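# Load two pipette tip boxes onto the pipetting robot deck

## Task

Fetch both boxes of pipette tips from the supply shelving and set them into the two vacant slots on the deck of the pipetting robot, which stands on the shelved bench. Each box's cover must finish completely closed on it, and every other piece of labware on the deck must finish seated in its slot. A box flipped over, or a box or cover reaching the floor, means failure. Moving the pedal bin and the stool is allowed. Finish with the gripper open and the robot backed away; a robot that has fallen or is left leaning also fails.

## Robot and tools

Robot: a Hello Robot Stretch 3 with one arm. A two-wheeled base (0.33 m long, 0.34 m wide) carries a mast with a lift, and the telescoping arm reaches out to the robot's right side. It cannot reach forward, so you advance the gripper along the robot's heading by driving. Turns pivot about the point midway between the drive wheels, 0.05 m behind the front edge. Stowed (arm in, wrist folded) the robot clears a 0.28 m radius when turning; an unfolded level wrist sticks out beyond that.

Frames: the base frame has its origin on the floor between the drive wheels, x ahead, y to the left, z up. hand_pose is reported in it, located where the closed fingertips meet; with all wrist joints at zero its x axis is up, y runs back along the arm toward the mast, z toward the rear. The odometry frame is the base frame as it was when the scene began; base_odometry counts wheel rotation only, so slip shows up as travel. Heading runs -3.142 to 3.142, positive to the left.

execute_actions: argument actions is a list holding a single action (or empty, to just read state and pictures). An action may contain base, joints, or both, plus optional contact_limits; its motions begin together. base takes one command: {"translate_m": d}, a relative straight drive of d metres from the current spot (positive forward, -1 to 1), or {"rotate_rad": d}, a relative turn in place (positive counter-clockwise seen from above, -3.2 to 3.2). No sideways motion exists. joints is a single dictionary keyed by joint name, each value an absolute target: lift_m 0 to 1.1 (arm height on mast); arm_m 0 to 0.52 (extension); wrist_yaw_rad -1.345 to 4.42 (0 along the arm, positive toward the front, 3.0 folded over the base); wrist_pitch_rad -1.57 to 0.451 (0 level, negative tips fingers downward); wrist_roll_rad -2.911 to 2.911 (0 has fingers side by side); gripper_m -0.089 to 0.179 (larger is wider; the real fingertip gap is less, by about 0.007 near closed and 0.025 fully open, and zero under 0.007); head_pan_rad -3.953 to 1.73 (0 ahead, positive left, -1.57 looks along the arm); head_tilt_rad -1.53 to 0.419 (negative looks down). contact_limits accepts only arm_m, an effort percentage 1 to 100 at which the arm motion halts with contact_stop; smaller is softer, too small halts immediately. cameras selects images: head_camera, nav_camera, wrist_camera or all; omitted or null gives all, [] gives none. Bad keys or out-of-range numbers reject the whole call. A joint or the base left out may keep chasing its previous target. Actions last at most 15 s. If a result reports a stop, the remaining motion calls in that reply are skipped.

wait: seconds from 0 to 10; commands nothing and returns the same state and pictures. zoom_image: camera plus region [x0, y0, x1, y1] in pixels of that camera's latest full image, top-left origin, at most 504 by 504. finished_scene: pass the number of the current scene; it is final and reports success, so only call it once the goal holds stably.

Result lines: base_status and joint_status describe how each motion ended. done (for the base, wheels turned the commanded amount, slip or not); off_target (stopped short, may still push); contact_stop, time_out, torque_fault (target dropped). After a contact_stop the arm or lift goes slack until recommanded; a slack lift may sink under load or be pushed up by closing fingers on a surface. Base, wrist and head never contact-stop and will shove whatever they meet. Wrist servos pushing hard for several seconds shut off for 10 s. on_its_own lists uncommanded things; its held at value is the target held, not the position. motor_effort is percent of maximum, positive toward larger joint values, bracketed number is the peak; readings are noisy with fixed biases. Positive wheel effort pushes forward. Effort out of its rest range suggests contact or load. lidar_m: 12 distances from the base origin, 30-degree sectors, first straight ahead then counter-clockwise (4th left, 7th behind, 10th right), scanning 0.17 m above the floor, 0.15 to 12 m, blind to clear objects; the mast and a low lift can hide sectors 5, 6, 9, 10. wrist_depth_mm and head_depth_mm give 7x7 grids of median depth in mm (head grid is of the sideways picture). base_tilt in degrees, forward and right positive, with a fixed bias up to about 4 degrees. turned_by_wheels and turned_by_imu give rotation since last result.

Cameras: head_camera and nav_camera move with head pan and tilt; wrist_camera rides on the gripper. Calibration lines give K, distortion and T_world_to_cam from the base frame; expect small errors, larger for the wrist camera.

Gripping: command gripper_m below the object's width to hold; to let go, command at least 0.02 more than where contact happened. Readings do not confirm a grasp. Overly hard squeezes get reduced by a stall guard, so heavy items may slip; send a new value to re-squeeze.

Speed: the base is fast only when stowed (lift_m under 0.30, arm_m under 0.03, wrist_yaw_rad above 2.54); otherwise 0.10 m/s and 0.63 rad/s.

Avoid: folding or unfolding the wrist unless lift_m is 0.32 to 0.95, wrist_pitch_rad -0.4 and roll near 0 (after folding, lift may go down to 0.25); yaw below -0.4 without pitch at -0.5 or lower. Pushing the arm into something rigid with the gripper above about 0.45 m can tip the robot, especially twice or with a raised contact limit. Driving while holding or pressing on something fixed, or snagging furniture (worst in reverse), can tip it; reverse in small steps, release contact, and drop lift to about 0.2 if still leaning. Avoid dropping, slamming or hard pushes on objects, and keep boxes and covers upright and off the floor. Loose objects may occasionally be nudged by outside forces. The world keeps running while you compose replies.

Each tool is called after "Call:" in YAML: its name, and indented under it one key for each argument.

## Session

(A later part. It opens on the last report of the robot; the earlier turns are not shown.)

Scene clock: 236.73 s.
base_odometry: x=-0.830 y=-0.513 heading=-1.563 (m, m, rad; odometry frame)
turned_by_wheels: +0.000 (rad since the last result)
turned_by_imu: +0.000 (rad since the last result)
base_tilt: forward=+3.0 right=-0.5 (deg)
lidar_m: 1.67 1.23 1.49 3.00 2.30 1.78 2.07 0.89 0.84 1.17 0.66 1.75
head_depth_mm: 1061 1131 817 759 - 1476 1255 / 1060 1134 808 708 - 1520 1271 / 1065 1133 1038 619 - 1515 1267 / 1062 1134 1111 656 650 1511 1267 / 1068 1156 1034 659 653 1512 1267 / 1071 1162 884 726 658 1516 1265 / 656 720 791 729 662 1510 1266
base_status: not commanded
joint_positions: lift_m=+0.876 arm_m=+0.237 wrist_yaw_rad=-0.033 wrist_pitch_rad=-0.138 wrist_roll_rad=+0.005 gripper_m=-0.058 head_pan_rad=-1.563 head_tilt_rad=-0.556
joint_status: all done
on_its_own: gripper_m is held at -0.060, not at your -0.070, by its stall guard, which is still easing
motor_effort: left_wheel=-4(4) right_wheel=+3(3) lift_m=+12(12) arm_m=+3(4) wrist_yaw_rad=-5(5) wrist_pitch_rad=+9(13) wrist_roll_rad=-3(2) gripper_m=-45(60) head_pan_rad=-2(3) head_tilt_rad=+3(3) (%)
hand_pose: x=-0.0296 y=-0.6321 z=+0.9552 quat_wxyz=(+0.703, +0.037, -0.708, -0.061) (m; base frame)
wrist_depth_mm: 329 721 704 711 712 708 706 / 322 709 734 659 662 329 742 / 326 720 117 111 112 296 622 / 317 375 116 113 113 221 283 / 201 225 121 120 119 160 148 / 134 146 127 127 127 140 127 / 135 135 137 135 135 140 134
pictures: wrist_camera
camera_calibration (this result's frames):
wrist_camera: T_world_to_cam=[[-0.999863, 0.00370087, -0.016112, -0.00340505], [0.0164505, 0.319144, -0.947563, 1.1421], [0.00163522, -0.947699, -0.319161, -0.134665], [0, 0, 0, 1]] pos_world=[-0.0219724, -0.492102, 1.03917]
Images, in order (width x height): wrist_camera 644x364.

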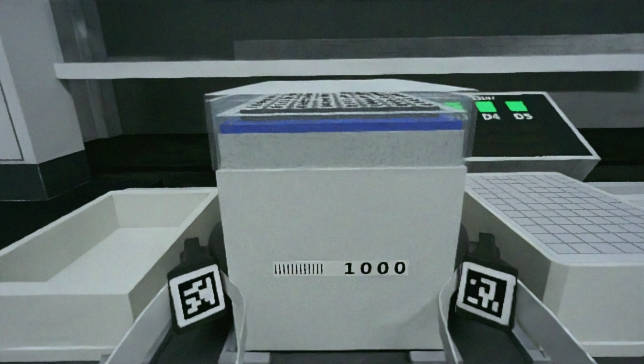

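Call:
execute_actions:
  actions:
    - {"joints":{"lift_m":0.871,"arm_m":0.2345,"wrist_yaw_rad":-0.03,"gripper_m":0.02}}
  cameras: ["wrist_camera"]

Call:
execute_actions:
  actions:
    - {"joints":{"gripper_m":0.11}}
  cameras: ["wrist_camera"]

Call:
execute_actions:
  actions:
    - {"joints":{"arm_m":0.1,"lift_m":0.876}}
  cameras: ["wrist_camera"]

Call:
execute_actions:
  actions:
    - {"base":{"translate_m":-0.19},"joints":{"arm_m":0.0,"lift_m":0.93}}
  cameras: ["wrist_camera","head_camera"]

Call:
zoom_image:
  camera: "wrist_camera"
  region: [60,100,330,270]

Call:
zoom_image:
  camera: "wrist_camera"
  region: [330,100,600,270]

Scene clock: 241.83 s.
base_odometry: x=-0.830 y=-0.513 heading=-1.563 (m, m, rad; odometry frame)
turned_by_wheels: +0.000 (rad since the last result)
turned_by_imu: +0.000 (rad since the last result)
base_tilt: forward=+2.9 right=-0.6 (deg)
lidar_m: 1.68 1.23 1.49 3.00 2.31 1.78 2.07 0.89 0.84 1.17 0.66 1.76
head_depth_mm: 1057 1122 815 760 - 1479 1258 / 1062 1131 806 706 - 1521 1271 / 1060 1134 1037 619 - 1522 1271 / 1065 1137 1110 654 649 1514 1262 / 1066 1158 1035 660 652 1515 1265 / 1069 1160 883 726 658 1510 1261 / 656 721 787 731 661 1516 1262
base_status: not commanded
joint_positions: lift_m=+0.872 arm_m=+0.235 wrist_yaw_rad=-0.030 wrist_pitch_rad=-0.133 wrist_roll_rad=+0.005 gripper_m=+0.021 head_pan_rad=-1.563 head_tilt_rad=-0.556
joint_status: all done
motor_effort: left_wheel=-4(5) right_wheel=+3(3) lift_m=+12(10) arm_m=-4(4) wrist_yaw_rad=+0(3) wrist_pitch_rad=+8(9) wrist_roll_rad=-2(3) gripper_m=-30(48) head_pan_rad=-3(2) head_tilt_rad=+2(3) (%)
hand_pose: x=-0.0291 y=-0.6304 z=+0.9525 quat_wxyz=(+0.703, +0.036, -0.708, -0.058) (m; base frame)
wrist_depth_mm: 325 707 704 703 707 727 723 / 325 727 744 677 327 330 760 / 326 716 118 113 112 294 623 / 321 367 117 114 114 213 275 / 201 226 122 120 120 160 142 / 132 136 126 126 127 - 129 / 135 135 134 132 132 137 134
pictures: wrist_camera
camera_calibration (this result's frames):
wrist_camera: T_world_to_cam=[[-0.999871, 0.00145105, -0.015967, -0.00447751], [0.0156136, 0.314391, -0.949165, 1.13748], [0.00364261, -0.949292, -0.314374, -0.13947], [0, 0, 0, 1]] pos_world=[-0.021729, -0.490005, 1.03574]
Images, in order (width x height): wrist_camera 644x364.

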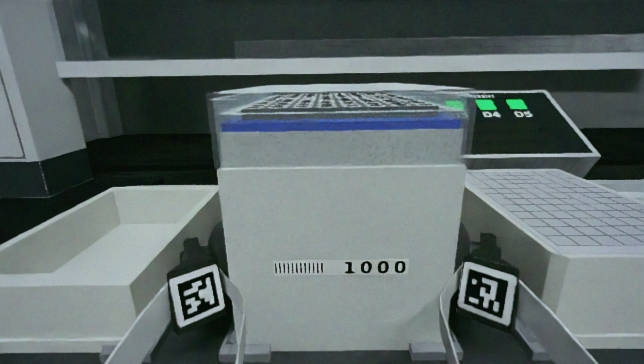

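Scene clock: 243.23 s.
base_odometry: x=-0.830 y=-0.513 heading=-1.563 (m, m, rad; odometry frame)
turned_by_wheels: +0.000 (rad since the last result)
turned_by_imu: +0.000 (rad since the last result)
base_tilt: forward=+2.8 right=-0.5 (deg)
lidar_m: 1.68 1.23 1.49 2.99 2.31 1.78 2.07 0.89 0.84 1.17 0.66 1.75
head_depth_mm: 1055 1132 815 759 - 1482 1254 / 1059 1129 809 706 - 1521 1264 / 1059 1134 1038 619 - 1519 1271 / 1067 1135 1113 655 649 1530 1267 / 1066 1155 1034 658 653 1515 1261 / 1073 1157 885 726 657 1519 1266 / 654 721 788 731 662 1516 1262
base_status: not commanded
joint_positions: lift_m=+0.872 arm_m=+0.235 wrist_yaw_rad=-0.030 wrist_pitch_rad=-0.131 wrist_roll_rad=+0.005 gripper_m=+0.110 head_pan_rad=-1.563 head_tilt_rad=-0.556
joint_status: all done
motor_effort: left_wheel=-4(4) right_wheel=+2(3) lift_m=+12(12) arm_m=-4(5) wrist_yaw_rad=+0(0) wrist_pitch_rad=+7(8) wrist_roll_rad=-3(2) gripper_m=+0(76) head_pan_rad=-3(4) head_tilt_rad=+3(3) (%)
hand_pose: x=-0.0291 y=-0.6305 z=+0.9529 quat_wxyz=(+0.703, +0.036, -0.708, -0.057) (m; base frame)
wrist_depth_mm: 332 724 698 722 715 719 717 / 327 733 739 685 665 330 750 / 327 705 580 113 113 297 624 / 323 371 117 114 114 214 274 / 200 233 122 120 120 155 143 / 132 136 127 126 127 - 128 / 135 136 134 133 132 137 134
pictures: wrist_camera
camera_calibration (this result's frames):
wrist_camera: T_world_to_cam=[[-0.999873, 0.00142524, -0.0159028, -0.00455229], [0.0155512, 0.312611, -0.949754, 1.13738], [0.00361775, -0.94988, -0.312594, -0.141497], [0, 0, 0, 1]] pos_world=[-0.0217275, -0.489958, 1.03593]
Images, in order (width x height): wrist_camera 644x364.

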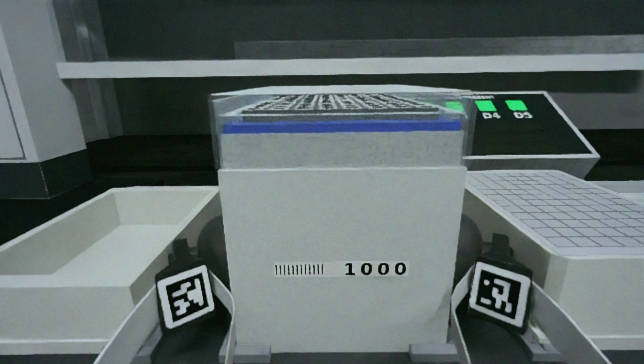

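Scene clock: 245.47 s.
base_odometry: x=-0.830 y=-0.513 heading=-1.563 (m, m, rad; odometry frame)
turned_by_wheels: +0.000 (rad since the last result)
turned_by_imu: +0.000 (rad since the last result)
base_tilt: forward=+2.8 right=-0.6 (deg)
lidar_m: 1.68 1.23 1.49 2.99 2.32 1.78 2.07 0.89 0.84 1.17 0.66 1.75
head_depth_mm: 1056 1127 817 671 601 - - / 1059 1133 809 671 601 - 1186 / 1059 1132 1038 638 - - 1209 / 1065 1138 1110 656 650 1514 1268 / 1070 1153 1036 657 653 1514 1267 / 1070 1164 884 725 658 1515 1263 / 654 721 790 730 662 1516 1266
base_status: not commanded
joint_positions: lift_m=+0.875 arm_m=+0.100 wrist_yaw_rad=-0.030 wrist_pitch_rad=-0.130 wrist_roll_rad=+0.005 gripper_m=+0.110 head_pan_rad=-1.563 head_tilt_rad=-0.556
joint_status: all done
motor_effort: left_wheel=-4(5) right_wheel=+3(3) lift_m=+35(38) arm_m=-4(6) wrist_yaw_rad=+0(0) wrist_pitch_rad=+7(7) wrist_roll_rad=-2(3) gripper_m=+1(0) head_pan_rad=-3(3) head_tilt_rad=+3(2) (%)
hand_pose: x=-0.0291 y=-0.4961 z=+0.9570 quat_wxyz=(+0.703, +0.035, -0.708, -0.057) (m; base frame)
wrist_depth_mm: 397 803 798 819 845 836 885 / 413 463 876 792 466 875 771 / 435 471 875 243 408 565 641 / 391 350 362 253 283 257 361 / 282 255 260 250 247 257 243 / 211 210 207 208 205 - 204 / 177 176 176 175 176 175 175
pictures: wrist_camera
camera_calibration (this result's frames):
wrist_camera: T_world_to_cam=[[-0.999873, 0.00140849, -0.0158778, -0.00471173], [0.0155254, 0.311794, -0.950023, 1.0991], [0.0036125, -0.950149, -0.311776, -0.013441], [0, 0, 0, 1]] pos_world=[-0.0217265, -0.355457, 1.0399]
Images, in order (width x height): wrist_camera 644x364.

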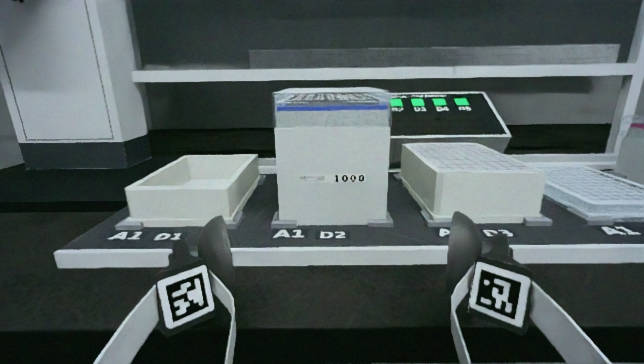

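Scene clock: 248.47 s.
base_odometry: x=-0.832 y=-0.323 heading=-1.564 (m, m, rad; odometry frame)
turned_by_wheels: +0.000 (rad since the last result)
turned_by_imu: +0.000 (rad since the last result)
base_tilt: forward=+2.8 right=-0.4 (deg)
lidar_m: 1.86 1.39 1.75 2.98 2.19 1.61 1.88 0.95 0.76 1.17 1.21 0.79
head_depth_mm: 1061 1131 979 648 626 - - / 1064 1133 1042 719 625 1369 - / 1068 1138 1041 717 600 - - / 1069 1141 820 656 648 1518 1264 / 1071 1143 821 668 654 1513 1259 / 1072 1149 1031 639 658 1515 1267 / 1077 1182 1032 683 662 1508 1266
base_status: done
joint_positions: lift_m=+0.929 arm_m=+0.000 wrist_yaw_rad=-0.030 wrist_pitch_rad=-0.129 wrist_roll_rad=+0.005 gripper_m=+0.110 head_pan_rad=-1.563 head_tilt_rad=-0.556
joint_status: all done
motor_effort: left_wheel=-4(12) right_wheel=+3(3) lift_m=+35(37) arm_m=-4(6) wrist_yaw_rad=+0(0) wrist_pitch_rad=+7(7) wrist_roll_rad=-2(3) gripper_m=+0(0) head_pan_rad=-3(3) head_tilt_rad=+3(3) (%)
hand_pose: x=-0.0291 y=-0.3961 z=+1.0112 quat_wxyz=(+0.703, +0.035, -0.708, -0.057) (m; base frame)
wrist_depth_mm: 833 902 934 937 918 961 939 / 552 971 956 926 994 960 956 / 554 952 566 563 - - - / 557 359 424 505 467 365 577 / 369 371 373 371 369 365 391 / 303 302 299 296 296 - 291 / 348 348 345 344 342 640 342
pictures: head_camera (sideways: a quarter turn clockwise sets it upright), wrist_camera
camera_calibration (this result's frames):
head_camera: T_world_to_cam=[[-0.0126946, 0.491887, -0.870567, 1.15369], [0.999869, 0.0150172, -0.00609511, -0.0020643], [0.0100754, -0.87053, -0.492013, 0.600237], [0, 0, 0, 1]] pos_world=[0.0106621, -0.0449322, 1.29968]
wrist_camera: T_world_to_cam=[[-0.999873, 0.00139385, -0.0158525, -0.00402445], [0.0154999, 0.310961, -0.950296, 1.11939], [0.00360493, -0.950422, -0.310943, 0.0974754], [0, 0, 0, 1]] pos_world=[-0.0217258, -0.255437, 1.09399]
Images, in order (width x height): head_camera 896x504, wrist_camera 644x364.

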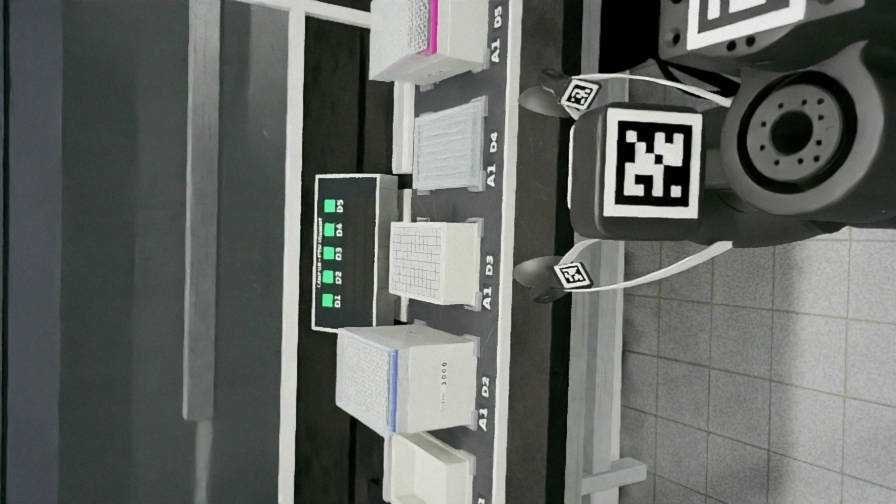

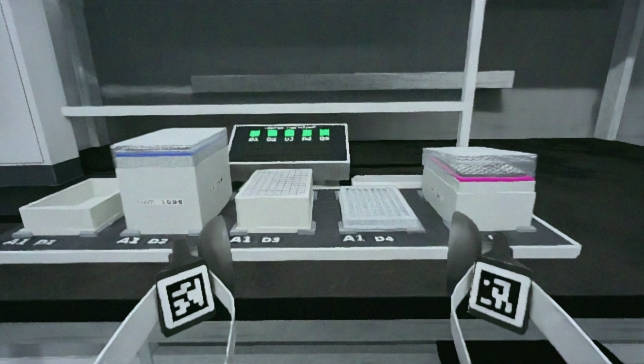

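Region (60, 100, 330, 270) of wrist_camera's 644x364 image, scaled by 1.867; it fills the top 317 rows of this view, and the rest is white.

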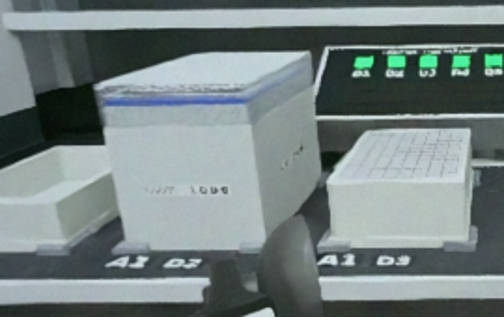

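Region (330, 100, 600, 270) of wrist_camera's 644x364 image, scaled by 1.867; it fills the top 317 rows of this view, and the rest is white.

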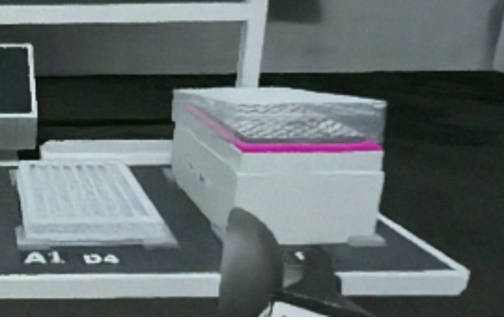

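Call:
execute_actions:
  actions:
    - {"base":{"translate_m":-0.19},"joints":{"arm_m":0.17,"lift_m":0.935,"wrist_pitch_rad":-0.13,"gripper_m":0.13}}
  cameras: ["wrist_camera","head_camera"]

Call:
zoom_image:
  camera: "wrist_camera"
  region: [180,140,500,364]

Scene clock: 254.13 s.
base_odometry: x=-0.833 y=-0.133 heading=-1.564 (m, m, rad; odometry frame)
turned_by_wheels: +0.000 (rad since the last result)
turned_by_imu: +0.000 (rad since the last result)
base_tilt: forward=+2.9 right=-0.5 (deg)
lidar_m: 2.05 1.57 2.02 2.99 2.04 1.45 1.69 0.79 0.66 0.73 1.21 0.94
head_depth_mm: 1062 1135 1121 - - 926 1213 / 1054 1135 1119 - - 1397 1267 / 1071 1124 1042 - - 1436 1239 / 1074 1142 1107 667 650 1517 1258 / 1072 1149 917 716 653 1515 1272 / 1078 1153 817 681 658 1515 1265 / 1083 1153 818 665 663 1509 1260
base_status: done
joint_positions: lift_m=+0.934 arm_m=+0.170 wrist_yaw_rad=-0.030 wrist_pitch_rad=-0.146 wrist_roll_rad=+0.005 gripper_m=+0.130 head_pan_rad=-1.563 head_tilt_rad=-0.556
joint_status: all done
motor_effort: left_wheel=-4(11) right_wheel=+3(4) lift_m=+35(32) arm_m=+3(3) wrist_yaw_rad=+0(0) wrist_pitch_rad=+6(4) wrist_roll_rad=-3(3) gripper_m=+1(75) head_pan_rad=-3(3) head_tilt_rad=+2(3) (%)
hand_pose: x=-0.0291 y=-0.5646 z=+1.0120 quat_wxyz=(+0.703, +0.041, -0.708, -0.063) (m; base frame)
wrist_depth_mm: 773 763 777 783 775 794 775 / 804 778 790 775 785 822 828 / 821 420 793 782 841 855 864 / 380 376 532 570 563 558 551 / 283 362 368 224 377 405 382 / 255 286 263 203 271 - 291 / 224 215 216 212 216 225 234
pictures: head_camera (sideways: a quarter turn clockwise sets it upright), wrist_camera
camera_calibration (this result's frames):
head_camera: T_world_to_cam=[[-0.0126943, 0.491876, -0.870573, 1.1537], [0.999869, 0.0150166, -0.0060952, -0.00206417], [0.010075, -0.870536, -0.492002, 0.600222], [0, 0, 0, 1]] pos_world=[0.0106621, -0.0449322, 1.29968]
wrist_camera: T_world_to_cam=[[-0.999865, 0.00167846, -0.0163396, -0.00309642], [0.0159902, 0.326966, -0.944901, 1.17609], [0.00375651, -0.945035, -0.326949, -0.0431403], [0, 0, 0, 1]] pos_world=[-0.0217399, -0.425306, 1.09714]
Images, in order (width x height): head_camera 896x504, wrist_camera 644x364.

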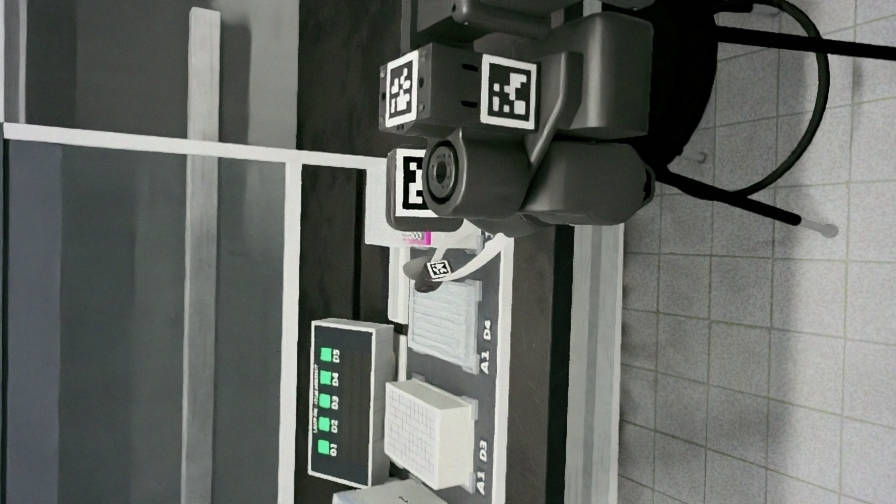

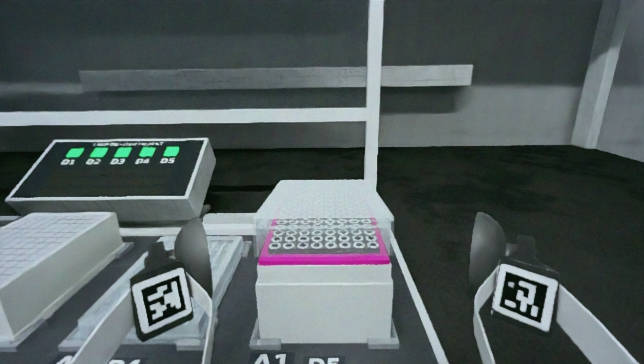

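Region (180, 140, 500, 364) of wrist_camera's 644x364 image, scaled by 1.575; it fills the top 353 rows of this view, and the rest is white.

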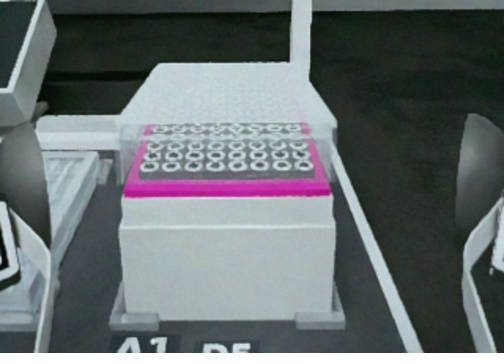

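Call:
execute_actions:
  actions:
    - {"base":{"translate_m":0.006},"joints":{"arm_m":0.238,"lift_m":0.922}}
  cameras: ["wrist_camera"]

Call:
execute_actions:
  actions:
    - {"joints":{"gripper_m":0.08}}
  cameras: ["wrist_camera"]

Call:
execute_actions:
  actions:
    - {"joints":{"arm_m":0.229}}
  cameras: ["wrist_camera"]

Call:
execute_actions:
  actions:
    - {"joints":{"gripper_m":0.13}}
  cameras: ["wrist_camera"]

Scene clock: 260.20 s.
base_odometry: x=-0.833 y=-0.139 heading=-1.564 (m, m, rad; odometry frame)
turned_by_wheels: +0.000 (rad since the last result)
turned_by_imu: -0.001 (rad since the last result)
base_tilt: forward=+2.9 right=-0.5 (deg)
lidar_m: 2.05 1.56 2.01 2.99 2.05 1.45 1.70 0.80 0.66 0.73 1.21 0.94
head_depth_mm: 1063 1137 1120 - 648 945 1213 / 1053 1136 1202 - 815 947 1265 / 1066 1141 1112 - 1017 1436 1237 / 1069 1145 1111 664 650 1508 1266 / 1075 1146 915 717 652 1511 1266 / 1078 1152 816 679 658 1515 1263 / 1078 1155 824 668 663 1517 1262
base_status: done
joint_positions: lift_m=+0.923 arm_m=+0.238 wrist_yaw_rad=-0.030 wrist_pitch_rad=-0.146 wrist_roll_rad=+0.005 gripper_m=+0.130 head_pan_rad=-1.563 head_tilt_rad=-0.556
joint_status: all done
motor_effort: left_wheel=-5(7) right_wheel=+3(6) lift_m=+12(29) arm_m=+3(3) wrist_yaw_rad=+0(1) wrist_pitch_rad=+6(6) wrist_roll_rad=-3(3) gripper_m=+0(0) head_pan_rad=-2(3) head_tilt_rad=+3(3) (%)
hand_pose: x=-0.0291 y=-0.6326 z=+1.0000 quat_wxyz=(+0.703, +0.041, -0.708, -0.063) (m; base frame)
wrist_depth_mm: 710 723 717 719 713 731 721 / 736 723 733 745 738 759 749 / 343 344 741 782 778 776 765 / 315 317 528 529 532 516 514 / 288 312 310 198 335 376 354 / 239 265 245 151 166 - 270 / 209 201 191 136 136 212 218
pictures: wrist_camera
camera_calibration (this result's frames):
wrist_camera: T_world_to_cam=[[-0.999865, 0.00168564, -0.0163517, -0.00316053], [0.0160024, 0.327363, -0.944763, 1.18712], [0.0037604, -0.944897, -0.327346, -0.110811], [0, 0, 0, 1]] pos_world=[-0.0217403, -0.493321, 1.08523]
Images, in order (width x height): wrist_camera 644x364.

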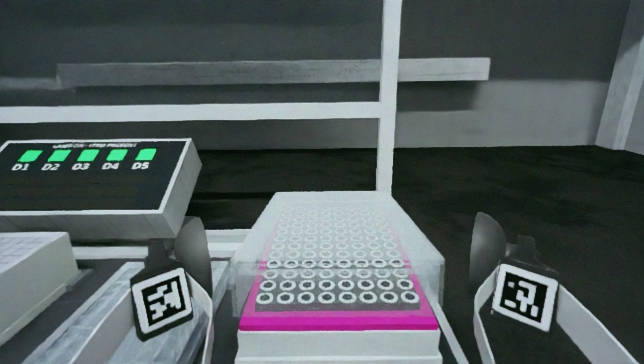

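Scene clock: 261.20 s.
base_odometry: x=-0.833 y=-0.139 heading=-1.564 (m, m, rad; odometry frame)
turned_by_wheels: +0.000 (rad since the last result)
turned_by_imu: +0.000 (rad since the last result)
base_tilt: forward=+3.0 right=-0.5 (deg)
lidar_m: 2.05 1.56 2.01 3.00 2.04 1.45 1.70 0.80 0.66 0.73 1.21 0.94
head_depth_mm: 1060 1132 1123 - 649 946 1215 / 1049 1134 1204 - 814 945 1265 / 1067 1140 1111 - 1018 1440 1241 / 1068 1144 1110 672 649 1514 1265 / 1076 1149 914 718 654 1514 1268 / 1074 1153 817 679 657 1517 1259 / 1078 1155 827 667 663 1513 1261
base_status: not commanded
joint_positions: lift_m=+0.923 arm_m=+0.238 wrist_yaw_rad=-0.030 wrist_pitch_rad=-0.146 wrist_roll_rad=+0.005 gripper_m=+0.080 head_pan_rad=-1.563 head_tilt_rad=-0.556
joint_status: all done
motor_effort: left_wheel=-5(5) right_wheel=+3(3) lift_m=+12(12) arm_m=+4(3) wrist_yaw_rad=+0(0) wrist_pitch_rad=+6(6) wrist_roll_rad=-3(3) gripper_m=-8(82) head_pan_rad=-3(3) head_tilt_rad=+3(2) (%)
hand_pose: x=-0.0290 y=-0.6326 z=+1.0000 quat_wxyz=(+0.703, +0.041, -0.708, -0.063) (m; base frame)
wrist_depth_mm: 700 721 734 709 726 714 713 / 736 738 740 732 748 761 741 / 344 345 760 790 799 782 783 / 316 314 530 535 527 511 517 / 289 313 337 199 321 384 354 / 236 259 201 150 158 - 271 / 209 208 191 136 135 211 221
pictures: wrist_camera
camera_calibration (this result's frames):
wrist_camera: T_world_to_cam=[[-0.999865, 0.00127782, -0.0163533, -0.00331492], [0.0158704, 0.32737, -0.944763, 1.18712], [0.00414634, -0.944895, -0.327346, -0.110803], [0, 0, 0, 1]] pos_world=[-0.0216952, -0.493321, 1.08523]
Images, in order (width x height): wrist_camera 644x364.

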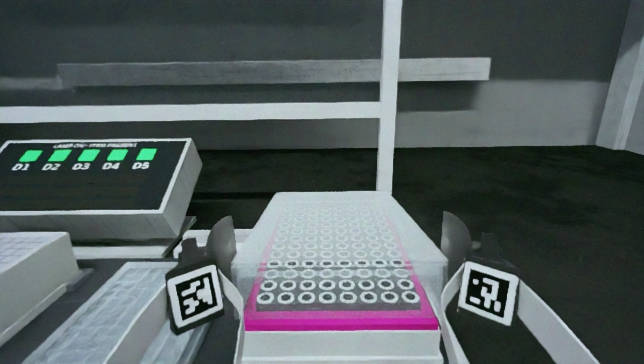

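Scene clock: 262.00 s.
base_odometry: x=-0.833 y=-0.139 heading=-1.564 (m, m, rad; odometry frame)
turned_by_wheels: +0.000 (rad since the last result)
turned_by_imu: +0.000 (rad since the last result)
base_tilt: forward=+2.9 right=-0.6 (deg)
lidar_m: 2.05 1.56 2.01 2.99 2.04 1.46 1.70 0.80 0.66 0.73 1.21 0.94
head_depth_mm: 1061 1135 1120 - 811 942 1213 / 1053 1137 1205 - 975 949 1266 / 1071 1140 1114 - 1030 1441 1237 / 1073 1145 1110 674 650 1516 1265 / 1074 1148 911 717 654 1524 1259 / 1075 1154 815 680 658 1513 1265 / 1081 1151 828 666 660 1513 1259
base_status: not commanded
joint_positions: lift_m=+0.923 arm_m=+0.229 wrist_yaw_rad=-0.030 wrist_pitch_rad=-0.146 wrist_roll_rad=+0.005 gripper_m=+0.080 head_pan_rad=-1.563 head_tilt_rad=-0.556
joint_status: all done
motor_effort: left_wheel=-4(5) right_wheel=+3(3) lift_m=+12(12) arm_m=-6(6) wrist_yaw_rad=-1(1) wrist_pitch_rad=+6(6) wrist_roll_rad=-3(2) gripper_m=-6(8) head_pan_rad=-4(3) head_tilt_rad=+2(3) (%)
hand_pose: x=-0.0289 y=-0.6242 z=+1.0000 quat_wxyz=(+0.703, +0.041, -0.708, -0.063) (m; base frame)
wrist_depth_mm: 709 720 738 727 721 732 733 / 754 741 729 750 740 783 740 / 356 354 796 788 782 782 776 / 324 321 497 538 524 521 521 / 300 313 340 197 320 379 356 / 237 257 165 151 156 - 267 / 208 208 192 142 142 211 218
pictures: wrist_camera
camera_calibration (this result's frames):
wrist_camera: T_world_to_cam=[[-0.999866, 0.00113546, -0.0163536, -0.00337862], [0.0158241, 0.327376, -0.944762, 1.18438], [0.00428102, -0.944893, -0.32735, -0.102882], [0, 0, 0, 1]] pos_world=[-0.0216795, -0.484947, 1.08523]
Images, in order (width x height): wrist_camera 644x364.

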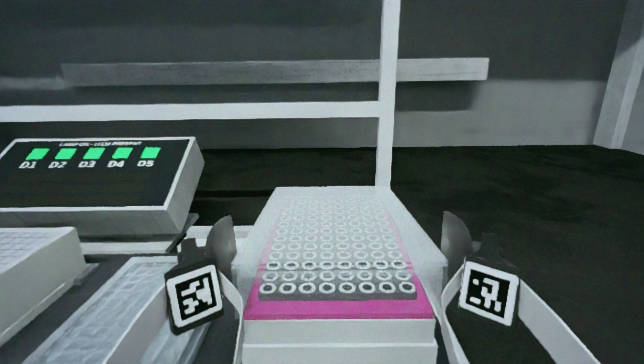

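Scene clock: 263.00 s.
base_odometry: x=-0.833 y=-0.139 heading=-1.564 (m, m, rad; odometry frame)
turned_by_wheels: +0.000 (rad since the last result)
turned_by_imu: +0.000 (rad since the last result)
base_tilt: forward=+2.9 right=-0.4 (deg)
lidar_m: 2.05 1.56 2.01 3.00 2.05 1.45 1.70 0.80 0.66 0.73 1.21 0.94
head_depth_mm: 1061 1137 1122 - 812 944 1211 / 1054 1137 1205 - 973 945 1266 / 1069 1139 1111 - 1030 1437 1241 / 1073 1144 1107 685 650 1519 1264 / 1073 1150 913 718 654 1517 1261 / 1077 1150 817 679 659 1516 1263 / 1078 1154 827 668 662 1518 1256
base_status: not commanded
joint_positions: lift_m=+0.923 arm_m=+0.229 wrist_yaw_rad=-0.030 wrist_pitch_rad=-0.146 wrist_roll_rad=+0.005 gripper_m=+0.130 head_pan_rad=-1.563 head_tilt_rad=-0.556
joint_status: all done
motor_effort: left_wheel=-5(4) right_wheel=+3(3) lift_m=+12(12) arm_m=-5(6) wrist_yaw_rad=-1(1) wrist_pitch_rad=+6(6) wrist_roll_rad=-3(3) gripper_m=+0(84) head_pan_rad=-3(3) head_tilt_rad=+3(3) (%)
hand_pose: x=-0.0289 y=-0.6241 z=+1.0000 quat_wxyz=(+0.703, +0.041, -0.708, -0.063) (m; base frame)
wrist_depth_mm: 710 724 712 730 733 726 728 / 747 746 723 741 733 773 768 / 351 354 782 793 768 796 789 / 320 315 493 545 509 518 513 / 298 313 317 200 338 379 359 / 238 262 245 150 166 - 269 / 209 200 192 144 144 212 218
pictures: wrist_camera
camera_calibration (this result's frames):
wrist_camera: T_world_to_cam=[[-0.999866, 0.0011372, -0.0163517, -0.00338002], [0.0158228, 0.327376, -0.944762, 1.18436], [0.00427876, -0.944894, -0.32735, -0.10281], [0, 0, 0, 1]] pos_world=[-0.0216796, -0.484871, 1.08523]
Images, in order (width x height): wrist_camera 644x364.

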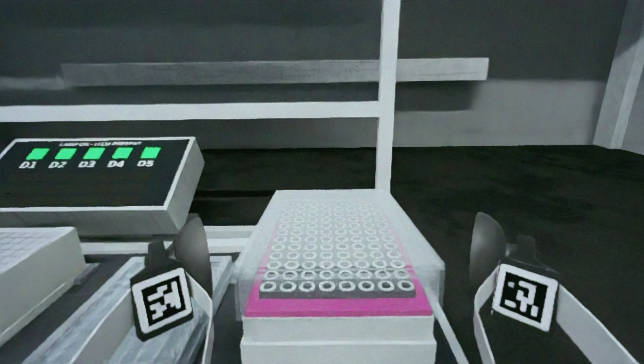

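Call:
execute_actions:
  actions:
    - {"joints":{"lift_m":0.972,"arm_m":0.217}}
  cameras: []

Call:
execute_actions:
  actions:
    - {"joints":{"gripper_m":0.04}}
  cameras: []

Call:
execute_actions:
  actions:
    - {"joints":{"lift_m":0.942}}
  cameras: ["wrist_camera"]

Call:
execute_actions:
  actions:
    - {"joints":{"arm_m":0.21}}
  cameras: ["wrist_camera"]

Scene clock: 267.43 s.
base_odometry: x=-0.833 y=-0.139 heading=-1.564 (m, m, rad; odometry frame)
turned_by_wheels: +0.000 (rad since the last result)
turned_by_imu: +0.000 (rad since the last result)
base_tilt: forward=+2.9 right=-0.4 (deg)
lidar_m: 2.05 1.56 2.01 2.99 2.04 1.45 1.70 0.80 0.66 0.73 1.21 0.94
head_depth_mm: 1064 1132 1235 712 628 943 1213 / 1052 1140 - - 625 946 1264 / 1066 1142 1243 - 655 1437 1236 / 1069 1145 1197 685 649 1513 1265 / 1071 1147 915 718 653 1516 1264 / 1078 1148 816 679 657 1513 1262 / 1079 1150 825 668 662 1517 1260
base_status: not commanded
joint_positions: lift_m=+0.971 arm_m=+0.217 wrist_yaw_rad=-0.030 wrist_pitch_rad=-0.147 wrist_roll_rad=+0.005 gripper_m=+0.130 head_pan_rad=-1.563 head_tilt_rad=-0.556
joint_status: all done
motor_effort: left_wheel=-4(5) right_wheel=+3(3) lift_m=+35(37) arm_m=-4(3) wrist_yaw_rad=-1(1) wrist_pitch_rad=+6(6) wrist_roll_rad=-2(3) gripper_m=+0(0) head_pan_rad=-3(3) head_tilt_rad=+3(3) (%)
hand_pose: x=-0.0289 y=-0.6121 z=+1.0489 quat_wxyz=(+0.703, +0.041, -0.708, -0.063) (m; base frame)
wrist_depth_mm: 742 734 741 743 723 749 740 / 748 727 759 750 761 758 769 / 786 801 802 789 838 796 804 / 381 381 694 680 622 656 660 / 341 334 472 463 460 491 450 / 277 342 333 230 335 - 349 / 248 262 271 185 258 271 278
pictures: none
No camera images: the call's "cameras" was empty. Leave "cameras" out to get every camera's image.

Scene clock: 268.83 s.
base_odometry: x=-0.833 y=-0.139 heading=-1.564 (m, m, rad; odometry frame)
turned_by_wheels: +0.000 (rad since the last result)
turned_by_imu: +0.000 (rad since the last result)
base_tilt: forward=+2.7 right=-0.3 (deg)
lidar_m: 2.05 1.56 2.01 2.98 2.04 1.45 1.70 0.80 0.66 0.73 1.22 0.94
head_depth_mm: 1062 1136 1238 710 627 944 1212 / 1052 1137 - - 626 948 1268 / 1071 1142 1242 - 656 1439 1237 / 1069 1143 1194 683 648 1523 1260 / 1075 1145 913 715 654 1516 1266 / 1078 1150 818 679 658 1512 1264 / 1078 1154 825 667 661 1522 1263
base_status: not commanded
joint_positions: lift_m=+0.971 arm_m=+0.217 wrist_yaw_rad=-0.030 wrist_pitch_rad=-0.147 wrist_roll_rad=+0.005 gripper_m=+0.040 head_pan_rad=-1.563 head_tilt_rad=-0.556
joint_status: all done
motor_effort: left_wheel=-3(5) right_wheel=+3(3) lift_m=+34(35) arm_m=-5(4) wrist_yaw_rad=-1(1) wrist_pitch_rad=+6(6) wrist_roll_rad=-3(3) gripper_m=+0(81) head_pan_rad=-3(3) head_tilt_rad=+2(2) (%)
hand_pose: x=-0.0289 y=-0.6121 z=+1.0489 quat_wxyz=(+0.703, +0.041, -0.708, -0.063) (m; base frame)
wrist_depth_mm: 721 720 756 730 737 730 734 / 755 740 750 783 757 765 764 / 806 793 817 792 811 818 822 / 373 380 690 680 620 668 658 / 337 336 454 466 492 449 461 / 275 342 340 230 - 348 349 / 249 276 258 184 258 281 279
pictures: none
No camera images: the call's "cameras" was empty. Leave "cameras" out to get every camera's image.

Scene clock: 269.90 s.
base_odometry: x=-0.833 y=-0.139 heading=-1.564 (m, m, rad; odometry frame)
turned_by_wheels: +0.000 (rad since the last result)
turned_by_imu: +0.000 (rad since the last result)
base_tilt: forward=+2.9 right=-0.4 (deg)
lidar_m: 2.05 1.56 2.01 3.00 2.05 1.45 1.70 0.80 0.66 0.73 1.21 0.94
head_depth_mm: 1063 1136 1209 - 649 942 1215 / 1054 1137 1223 - 814 946 1269 / 1072 1137 1119 - 1009 1434 1237 / 1072 1143 1113 685 651 1526 1260 / 1076 1147 914 717 654 1519 1266 / 1076 1152 817 679 659 1517 1258 / 1078 1157 827 667 664 1509 1264
base_status: not commanded
joint_positions: lift_m=+0.943 arm_m=+0.217 wrist_yaw_rad=-0.030 wrist_pitch_rad=-0.121 wrist_roll_rad=+0.005 gripper_m=+0.040 head_pan_rad=-1.563 head_tilt_rad=-0.556
joint_status: all done
motor_effort: left_wheel=-5(4) right_wheel=+3(3) lift_m=+9(35) arm_m=-3(4) wrist_yaw_rad=-1(1) wrist_pitch_rad=-2(6) wrist_roll_rad=-3(2) gripper_m=+0(0) head_pan_rad=-3(3) head_tilt_rad=+2(3) (%)
hand_pose: x=-0.0290 y=-0.6135 z=+1.0267 quat_wxyz=(+0.703, +0.032, -0.708, -0.054) (m; base frame)
wrist_depth_mm: 739 743 738 756 741 754 718 / 765 755 770 768 760 757 757 / 803 790 785 790 813 811 816 / 368 365 601 659 602 640 627 / 325 329 442 262 448 424 431 / 260 312 322 197 - 321 321 / 236 248 227 162 169 256 256
pictures: wrist_camera
camera_calibration (this result's frames):
wrist_camera: T_world_to_cam=[[-0.999878, 0.000715561, -0.015611, -0.00401889], [0.0150947, 0.302816, -0.95293, 1.19933], [0.00404537, -0.953049, -0.30279, -0.114298], [0, 0, 0, 1]] pos_world=[-0.0216595, -0.472104, 1.1082]
Images, in order (width x height): wrist_camera 644x364.

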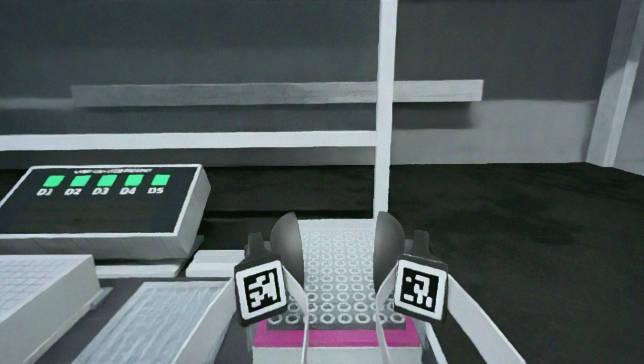

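Scene clock: 270.63 s.
base_odometry: x=-0.833 y=-0.139 heading=-1.564 (m, m, rad; odometry frame)
turned_by_wheels: +0.000 (rad since the last result)
turned_by_imu: +0.000 (rad since the last result)
base_tilt: forward=+2.9 right=-0.5 (deg)
lidar_m: 2.05 1.56 2.01 2.99 2.05 1.45 1.70 0.80 0.66 0.73 1.22 0.94
head_depth_mm: 1061 1130 1207 - 973 945 1210 / 1055 1135 1223 - 975 948 1270 / 1068 1140 1111 - 1032 1441 1238 / 1071 1145 1111 686 649 1514 1265 / 1073 1148 914 718 654 1520 1265 / 1078 1149 816 679 657 1514 1265 / 1081 1154 827 668 662 1518 1265
base_status: not commanded
joint_positions: lift_m=+0.943 arm_m=+0.210 wrist_yaw_rad=-0.030 wrist_pitch_rad=-0.145 wrist_roll_rad=+0.005 gripper_m=+0.040 head_pan_rad=-1.563 head_tilt_rad=-0.556
joint_status: all done
motor_effort: left_wheel=-3(4) right_wheel=+3(3) lift_m=+11(11) arm_m=-5(5) wrist_yaw_rad=-1(1) wrist_pitch_rad=+6(6) wrist_roll_rad=-2(3) gripper_m=+0(0) head_pan_rad=-3(3) head_tilt_rad=+3(3) (%)
hand_pose: x=-0.0289 y=-0.6052 z=+1.0203 quat_wxyz=(+0.703, +0.041, -0.708, -0.062) (m; base frame)
wrist_depth_mm: 743 751 742 731 734 750 743 / 754 759 761 766 741 764 766 / 792 796 820 782 814 828 827 / 357 356 554 594 539 579 562 / 324 335 387 244 430 400 401 / 252 289 297 183 - 304 304 / 226 236 216 168 171 246 243
pictures: wrist_camera
camera_calibration (this result's frames):
wrist_camera: T_world_to_cam=[[-0.999866, 0.00110555, -0.0163203, -0.00311956], [0.0157875, 0.326347, -0.945118, 1.19706], [0.0042812, -0.94525, -0.32632, -0.0795433], [0, 0, 0, 1]] pos_world=[-0.0216773, -0.465842, 1.10536]
Images, in order (width x height): wrist_camera 644x364.

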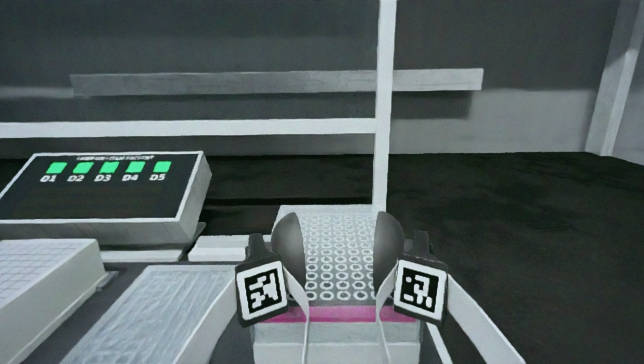

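It dropped.

Call:
execute_actions:
  actions:
    - {"base":{"translate_m":0.15},"joints":{"arm_m":0,"lift_m":0.95}}
  cameras: ["wrist_camera","head_camera"]

Call:
zoom_image:
  camera: "head_camera"
  region: [320,0,560,240]

Call:
zoom_image:
  camera: "head_camera"
  region: [300,250,550,500]

Scene clock: 275.57 s.
base_odometry: x=-0.832 y=-0.289 heading=-1.564 (m, m, rad; odometry frame)
turned_by_wheels: +0.000 (rad since the last result)
turned_by_imu: -0.001 (rad since the last result)
base_tilt: forward=+2.9 right=-0.6 (deg)
lidar_m: 1.90 1.43 1.80 2.99 2.15 1.58 1.85 0.91 0.74 0.76 1.21 0.82
head_depth_mm: 1062 1115 1046 644 602 - - / 1063 1136 1040 667 624 - - / 1066 1138 1117 721 - - - / 1071 1137 822 687 650 1515 1262 / 1073 1144 821 667 653 1515 1264 / 1073 1144 1034 650 656 1515 1260 / 1075 1187 1028 653 662 1512 1263
base_status: done
joint_positions: lift_m=+0.949 arm_m=+0.000 wrist_yaw_rad=-0.030 wrist_pitch_rad=-0.147 wrist_roll_rad=+0.005 gripper_m=+0.040 head_pan_rad=-1.563 head_tilt_rad=-0.556
joint_status: all done
motor_effort: left_wheel=-5(7) right_wheel=+3(5) lift_m=+35(32) arm_m=-5(4) wrist_yaw_rad=-1(0) wrist_pitch_rad=+6(6) wrist_roll_rad=-2(3) gripper_m=+1(0) head_pan_rad=-3(4) head_tilt_rad=+2(2) (%)
hand_pose: x=-0.0289 y=-0.3951 z=+1.0269 quat_wxyz=(+0.703, +0.041, -0.708, -0.063) (m; base frame)
wrist_depth_mm: 899 924 946 916 927 910 923 / 893 939 955 948 928 923 957 / 568 - 574 583 - - - / 567 364 455 522 461 601 603 / 376 374 378 393 374 373 415 / 328 325 330 320 - 319 313 / 355 348 351 349 345 345 344
pictures: head_camera (sideways: a quarter turn clockwise sets it upright), wrist_camera
camera_calibration (this result's frames):
head_camera: T_world_to_cam=[[-0.0126937, 0.491837, -0.870595, 1.15373], [0.999869, 0.0150156, -0.00609553, -0.00206374], [0.0100745, -0.870558, -0.491963, 0.600172], [0, 0, 0, 1]] pos_world=[0.0106621, -0.0449323, 1.29968]
wrist_camera: T_world_to_cam=[[-0.999866, 0.00112549, -0.0163537, -0.0032006], [0.0158206, 0.327445, -0.944738, 1.13476], [0.00429164, -0.944869, -0.327419, 0.12245], [0, 0, 0, 1]] pos_world=[-0.0216782, -0.255869, 1.11209]
Images, in order (width x height): head_camera 896x504, wrist_camera 644x364.

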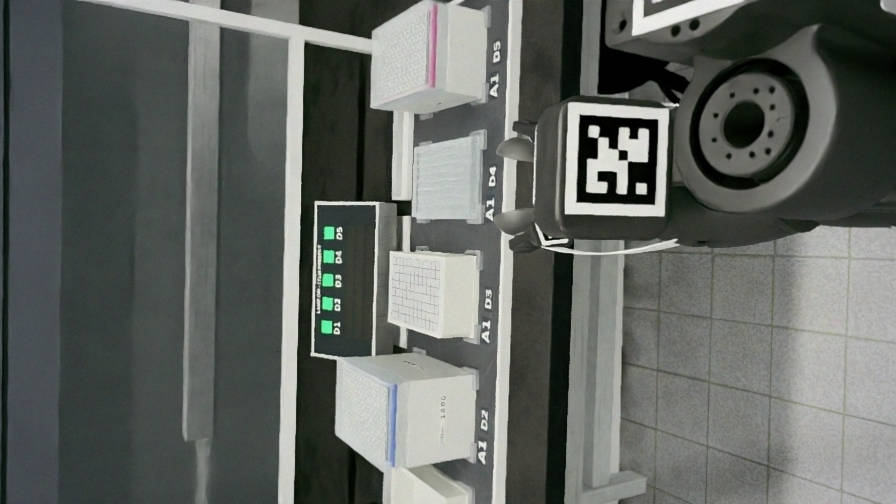

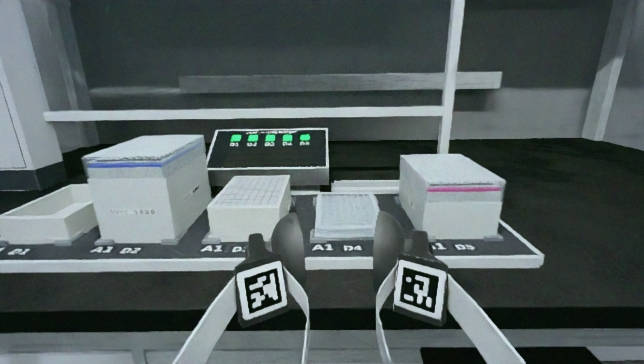

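Region (320, 0, 560, 240) of head_camera's 896x504 image, scaled by 2.100, with more detail than that image has.

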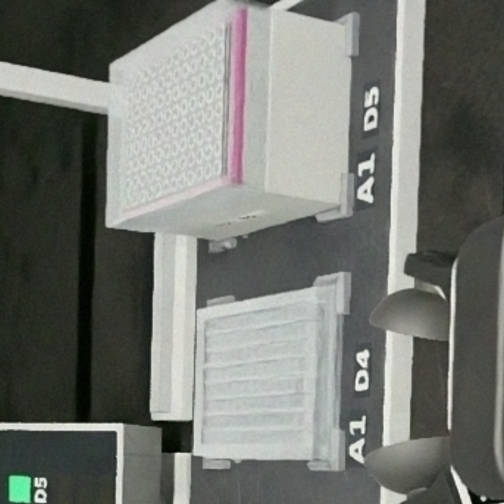

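Region (300, 250, 550, 500) of head_camera's 896x504 image, scaled by 2.016, with more detail than that image has.

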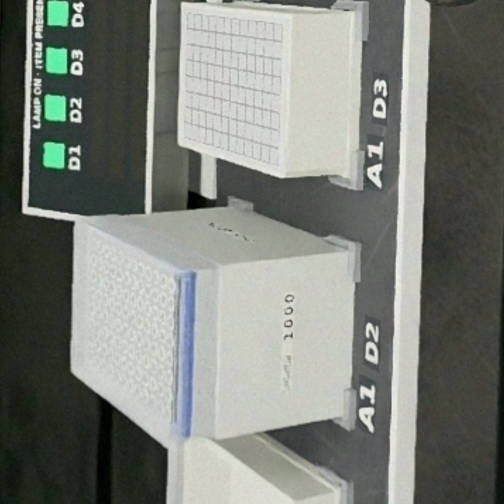

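Call:
zoom_image:
  camera: "head_camera"
  region: [390,70,500,160]

Call:
execute_actions:
  actions:
    - {"joints":{"wrist_yaw_rad":1.5}}
  cameras: []

Region (390, 70, 500, 160) of head_camera's 896x504 image, scaled by 4.582, with more detail than that image has; it fills the top 412 rows of this view, and the rest is white.

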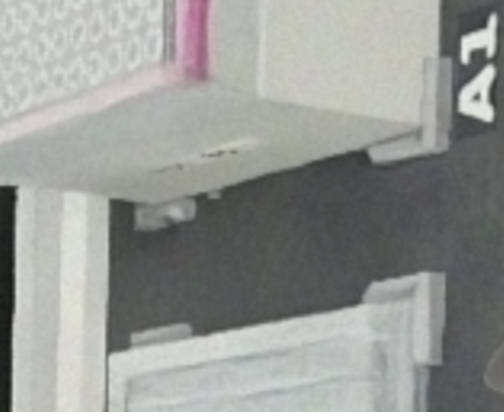

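Scene clock: 279.20 s.
base_odometry: x=-0.832 y=-0.289 heading=-1.564 (m, m, rad; odometry frame)
turned_by_wheels: +0.000 (rad since the last result)
turned_by_imu: +0.000 (rad since the last result)
base_tilt: forward=+3.0 right=-0.5 (deg)
lidar_m: 1.90 1.43 1.80 2.99 2.15 1.58 1.85 0.92 0.74 0.76 1.21 0.82
head_depth_mm: 1060 1116 1044 643 603 - - / 1064 1135 1043 668 625 - - / 1064 1138 1113 718 624 - - / 1068 1139 822 686 650 1520 1326 / 1069 1142 823 668 653 1515 1319 / 1074 1145 1031 649 658 1563 - / 1078 1183 1031 654 663 1606 -
base_status: not commanded
joint_positions: lift_m=+0.949 arm_m=+0.000 wrist_yaw_rad=+1.498 wrist_pitch_rad=-0.147 wrist_roll_rad=+0.005 gripper_m=+0.040 head_pan_rad=-1.563 head_tilt_rad=-0.556
joint_status: all done
motor_effort: left_wheel=-4(5) right_wheel=+3(3) lift_m=+35(34) arm_m=-5(5) wrist_yaw_rad=+2(3) wrist_pitch_rad=+6(6) wrist_roll_rad=-2(3) gripper_m=+0(0) head_pan_rad=-4(3) head_tilt_rad=+2(3) (%)
hand_pose: x=+0.2279 y=-0.1635 z=+1.0269 quat_wxyz=(+0.551, +0.519, -0.482, +0.441) (m; base frame)
wrist_depth_mm: - - - - - - - / - - - - - - - / - - - - - - - / - - - - - - 587 / - - - - - 632 436 / - - - - - - - / - - - - - - -
pictures: none
No camera images: the call's "cameras" was empty. Leave "cameras" out to get every camera's image.

Call:
execute_actions:
  actions:
    - {"base":{"translate_m":-0.03},"joints":{"wrist_yaw_rad":-0.03,"lift_m":0.92,"arm_m":0.15,"gripper_m":0}}
  cameras: ["wrist_camera"]

Call:
zoom_image:
  camera: "wrist_camera"
  region: [350,140,644,340]

Scene clock: 284.60 s.
base_odometry: x=-0.832 y=-0.259 heading=-1.564 (m, m, rad; odometry frame)
turned_by_wheels: +0.000 (rad since the last result)
turned_by_imu: +0.000 (rad since the last result)
base_tilt: forward=+2.9 right=-0.7 (deg)
lidar_m: 1.92 1.45 1.84 2.99 2.14 1.55 1.82 0.89 0.72 0.75 1.21 0.84
head_depth_mm: 688 1117 1044 803 - 1442 1242 / 1060 1140 1042 693 - 1438 1266 / 1069 1138 1115 803 - 1455 1261 / 1071 1141 974 715 649 1521 1262 / 1070 1144 821 659 653 1517 1266 / 1078 1146 826 653 658 1520 1267 / 1074 1165 1029 642 662 1509 1260
base_status: done
joint_positions: lift_m=+0.921 arm_m=+0.150 wrist_yaw_rad=-0.028 wrist_pitch_rad=-0.147 wrist_roll_rad=+0.005 gripper_m=+0.000 head_pan_rad=-1.563 head_tilt_rad=-0.556
joint_status: all done
motor_effort: left_wheel=-5(11) right_wheel=+3(4) lift_m=+12(34) arm_m=+4(2) wrist_yaw_rad=-3(5) wrist_pitch_rad=+6(6) wrist_roll_rad=-3(3) gripper_m=-2(79) head_pan_rad=-3(3) head_tilt_rad=+3(2) (%)
hand_pose: x=-0.0285 y=-0.5445 z=+0.9979 quat_wxyz=(+0.703, +0.042, -0.707, -0.062) (m; base frame)
wrist_depth_mm: 785 773 787 799 805 792 810 / 829 816 767 767 759 833 867 / 805 424 427 845 854 853 828 / 254 372 377 485 388 308 512 / 253 246 284 380 281 218 329 / 242 228 242 - 238 227 249 / 205 205 203 203 198 201 201
pictures: wrist_camera
camera_calibration (this result's frames):
wrist_camera: T_world_to_cam=[[-0.999867, -0.000398375, -0.0162999, -0.00400881], [0.015267, 0.328078, -0.944527, 1.15637], [0.00572389, -0.944651, -0.328028, -0.0274713], [0, 0, 0, 1]] pos_world=[-0.0215054, -0.405332, 1.08315]
Images, in order (width x height): wrist_camera 644x364.

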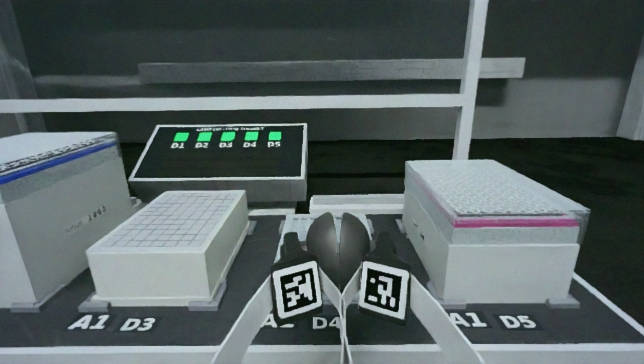

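Region (350, 140, 644, 340) of wrist_camera's 644x364 image, scaled by 1.714; it fills the top 343 rows of this view, and the rest is white.

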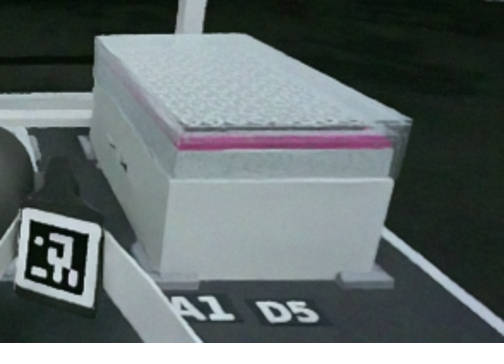

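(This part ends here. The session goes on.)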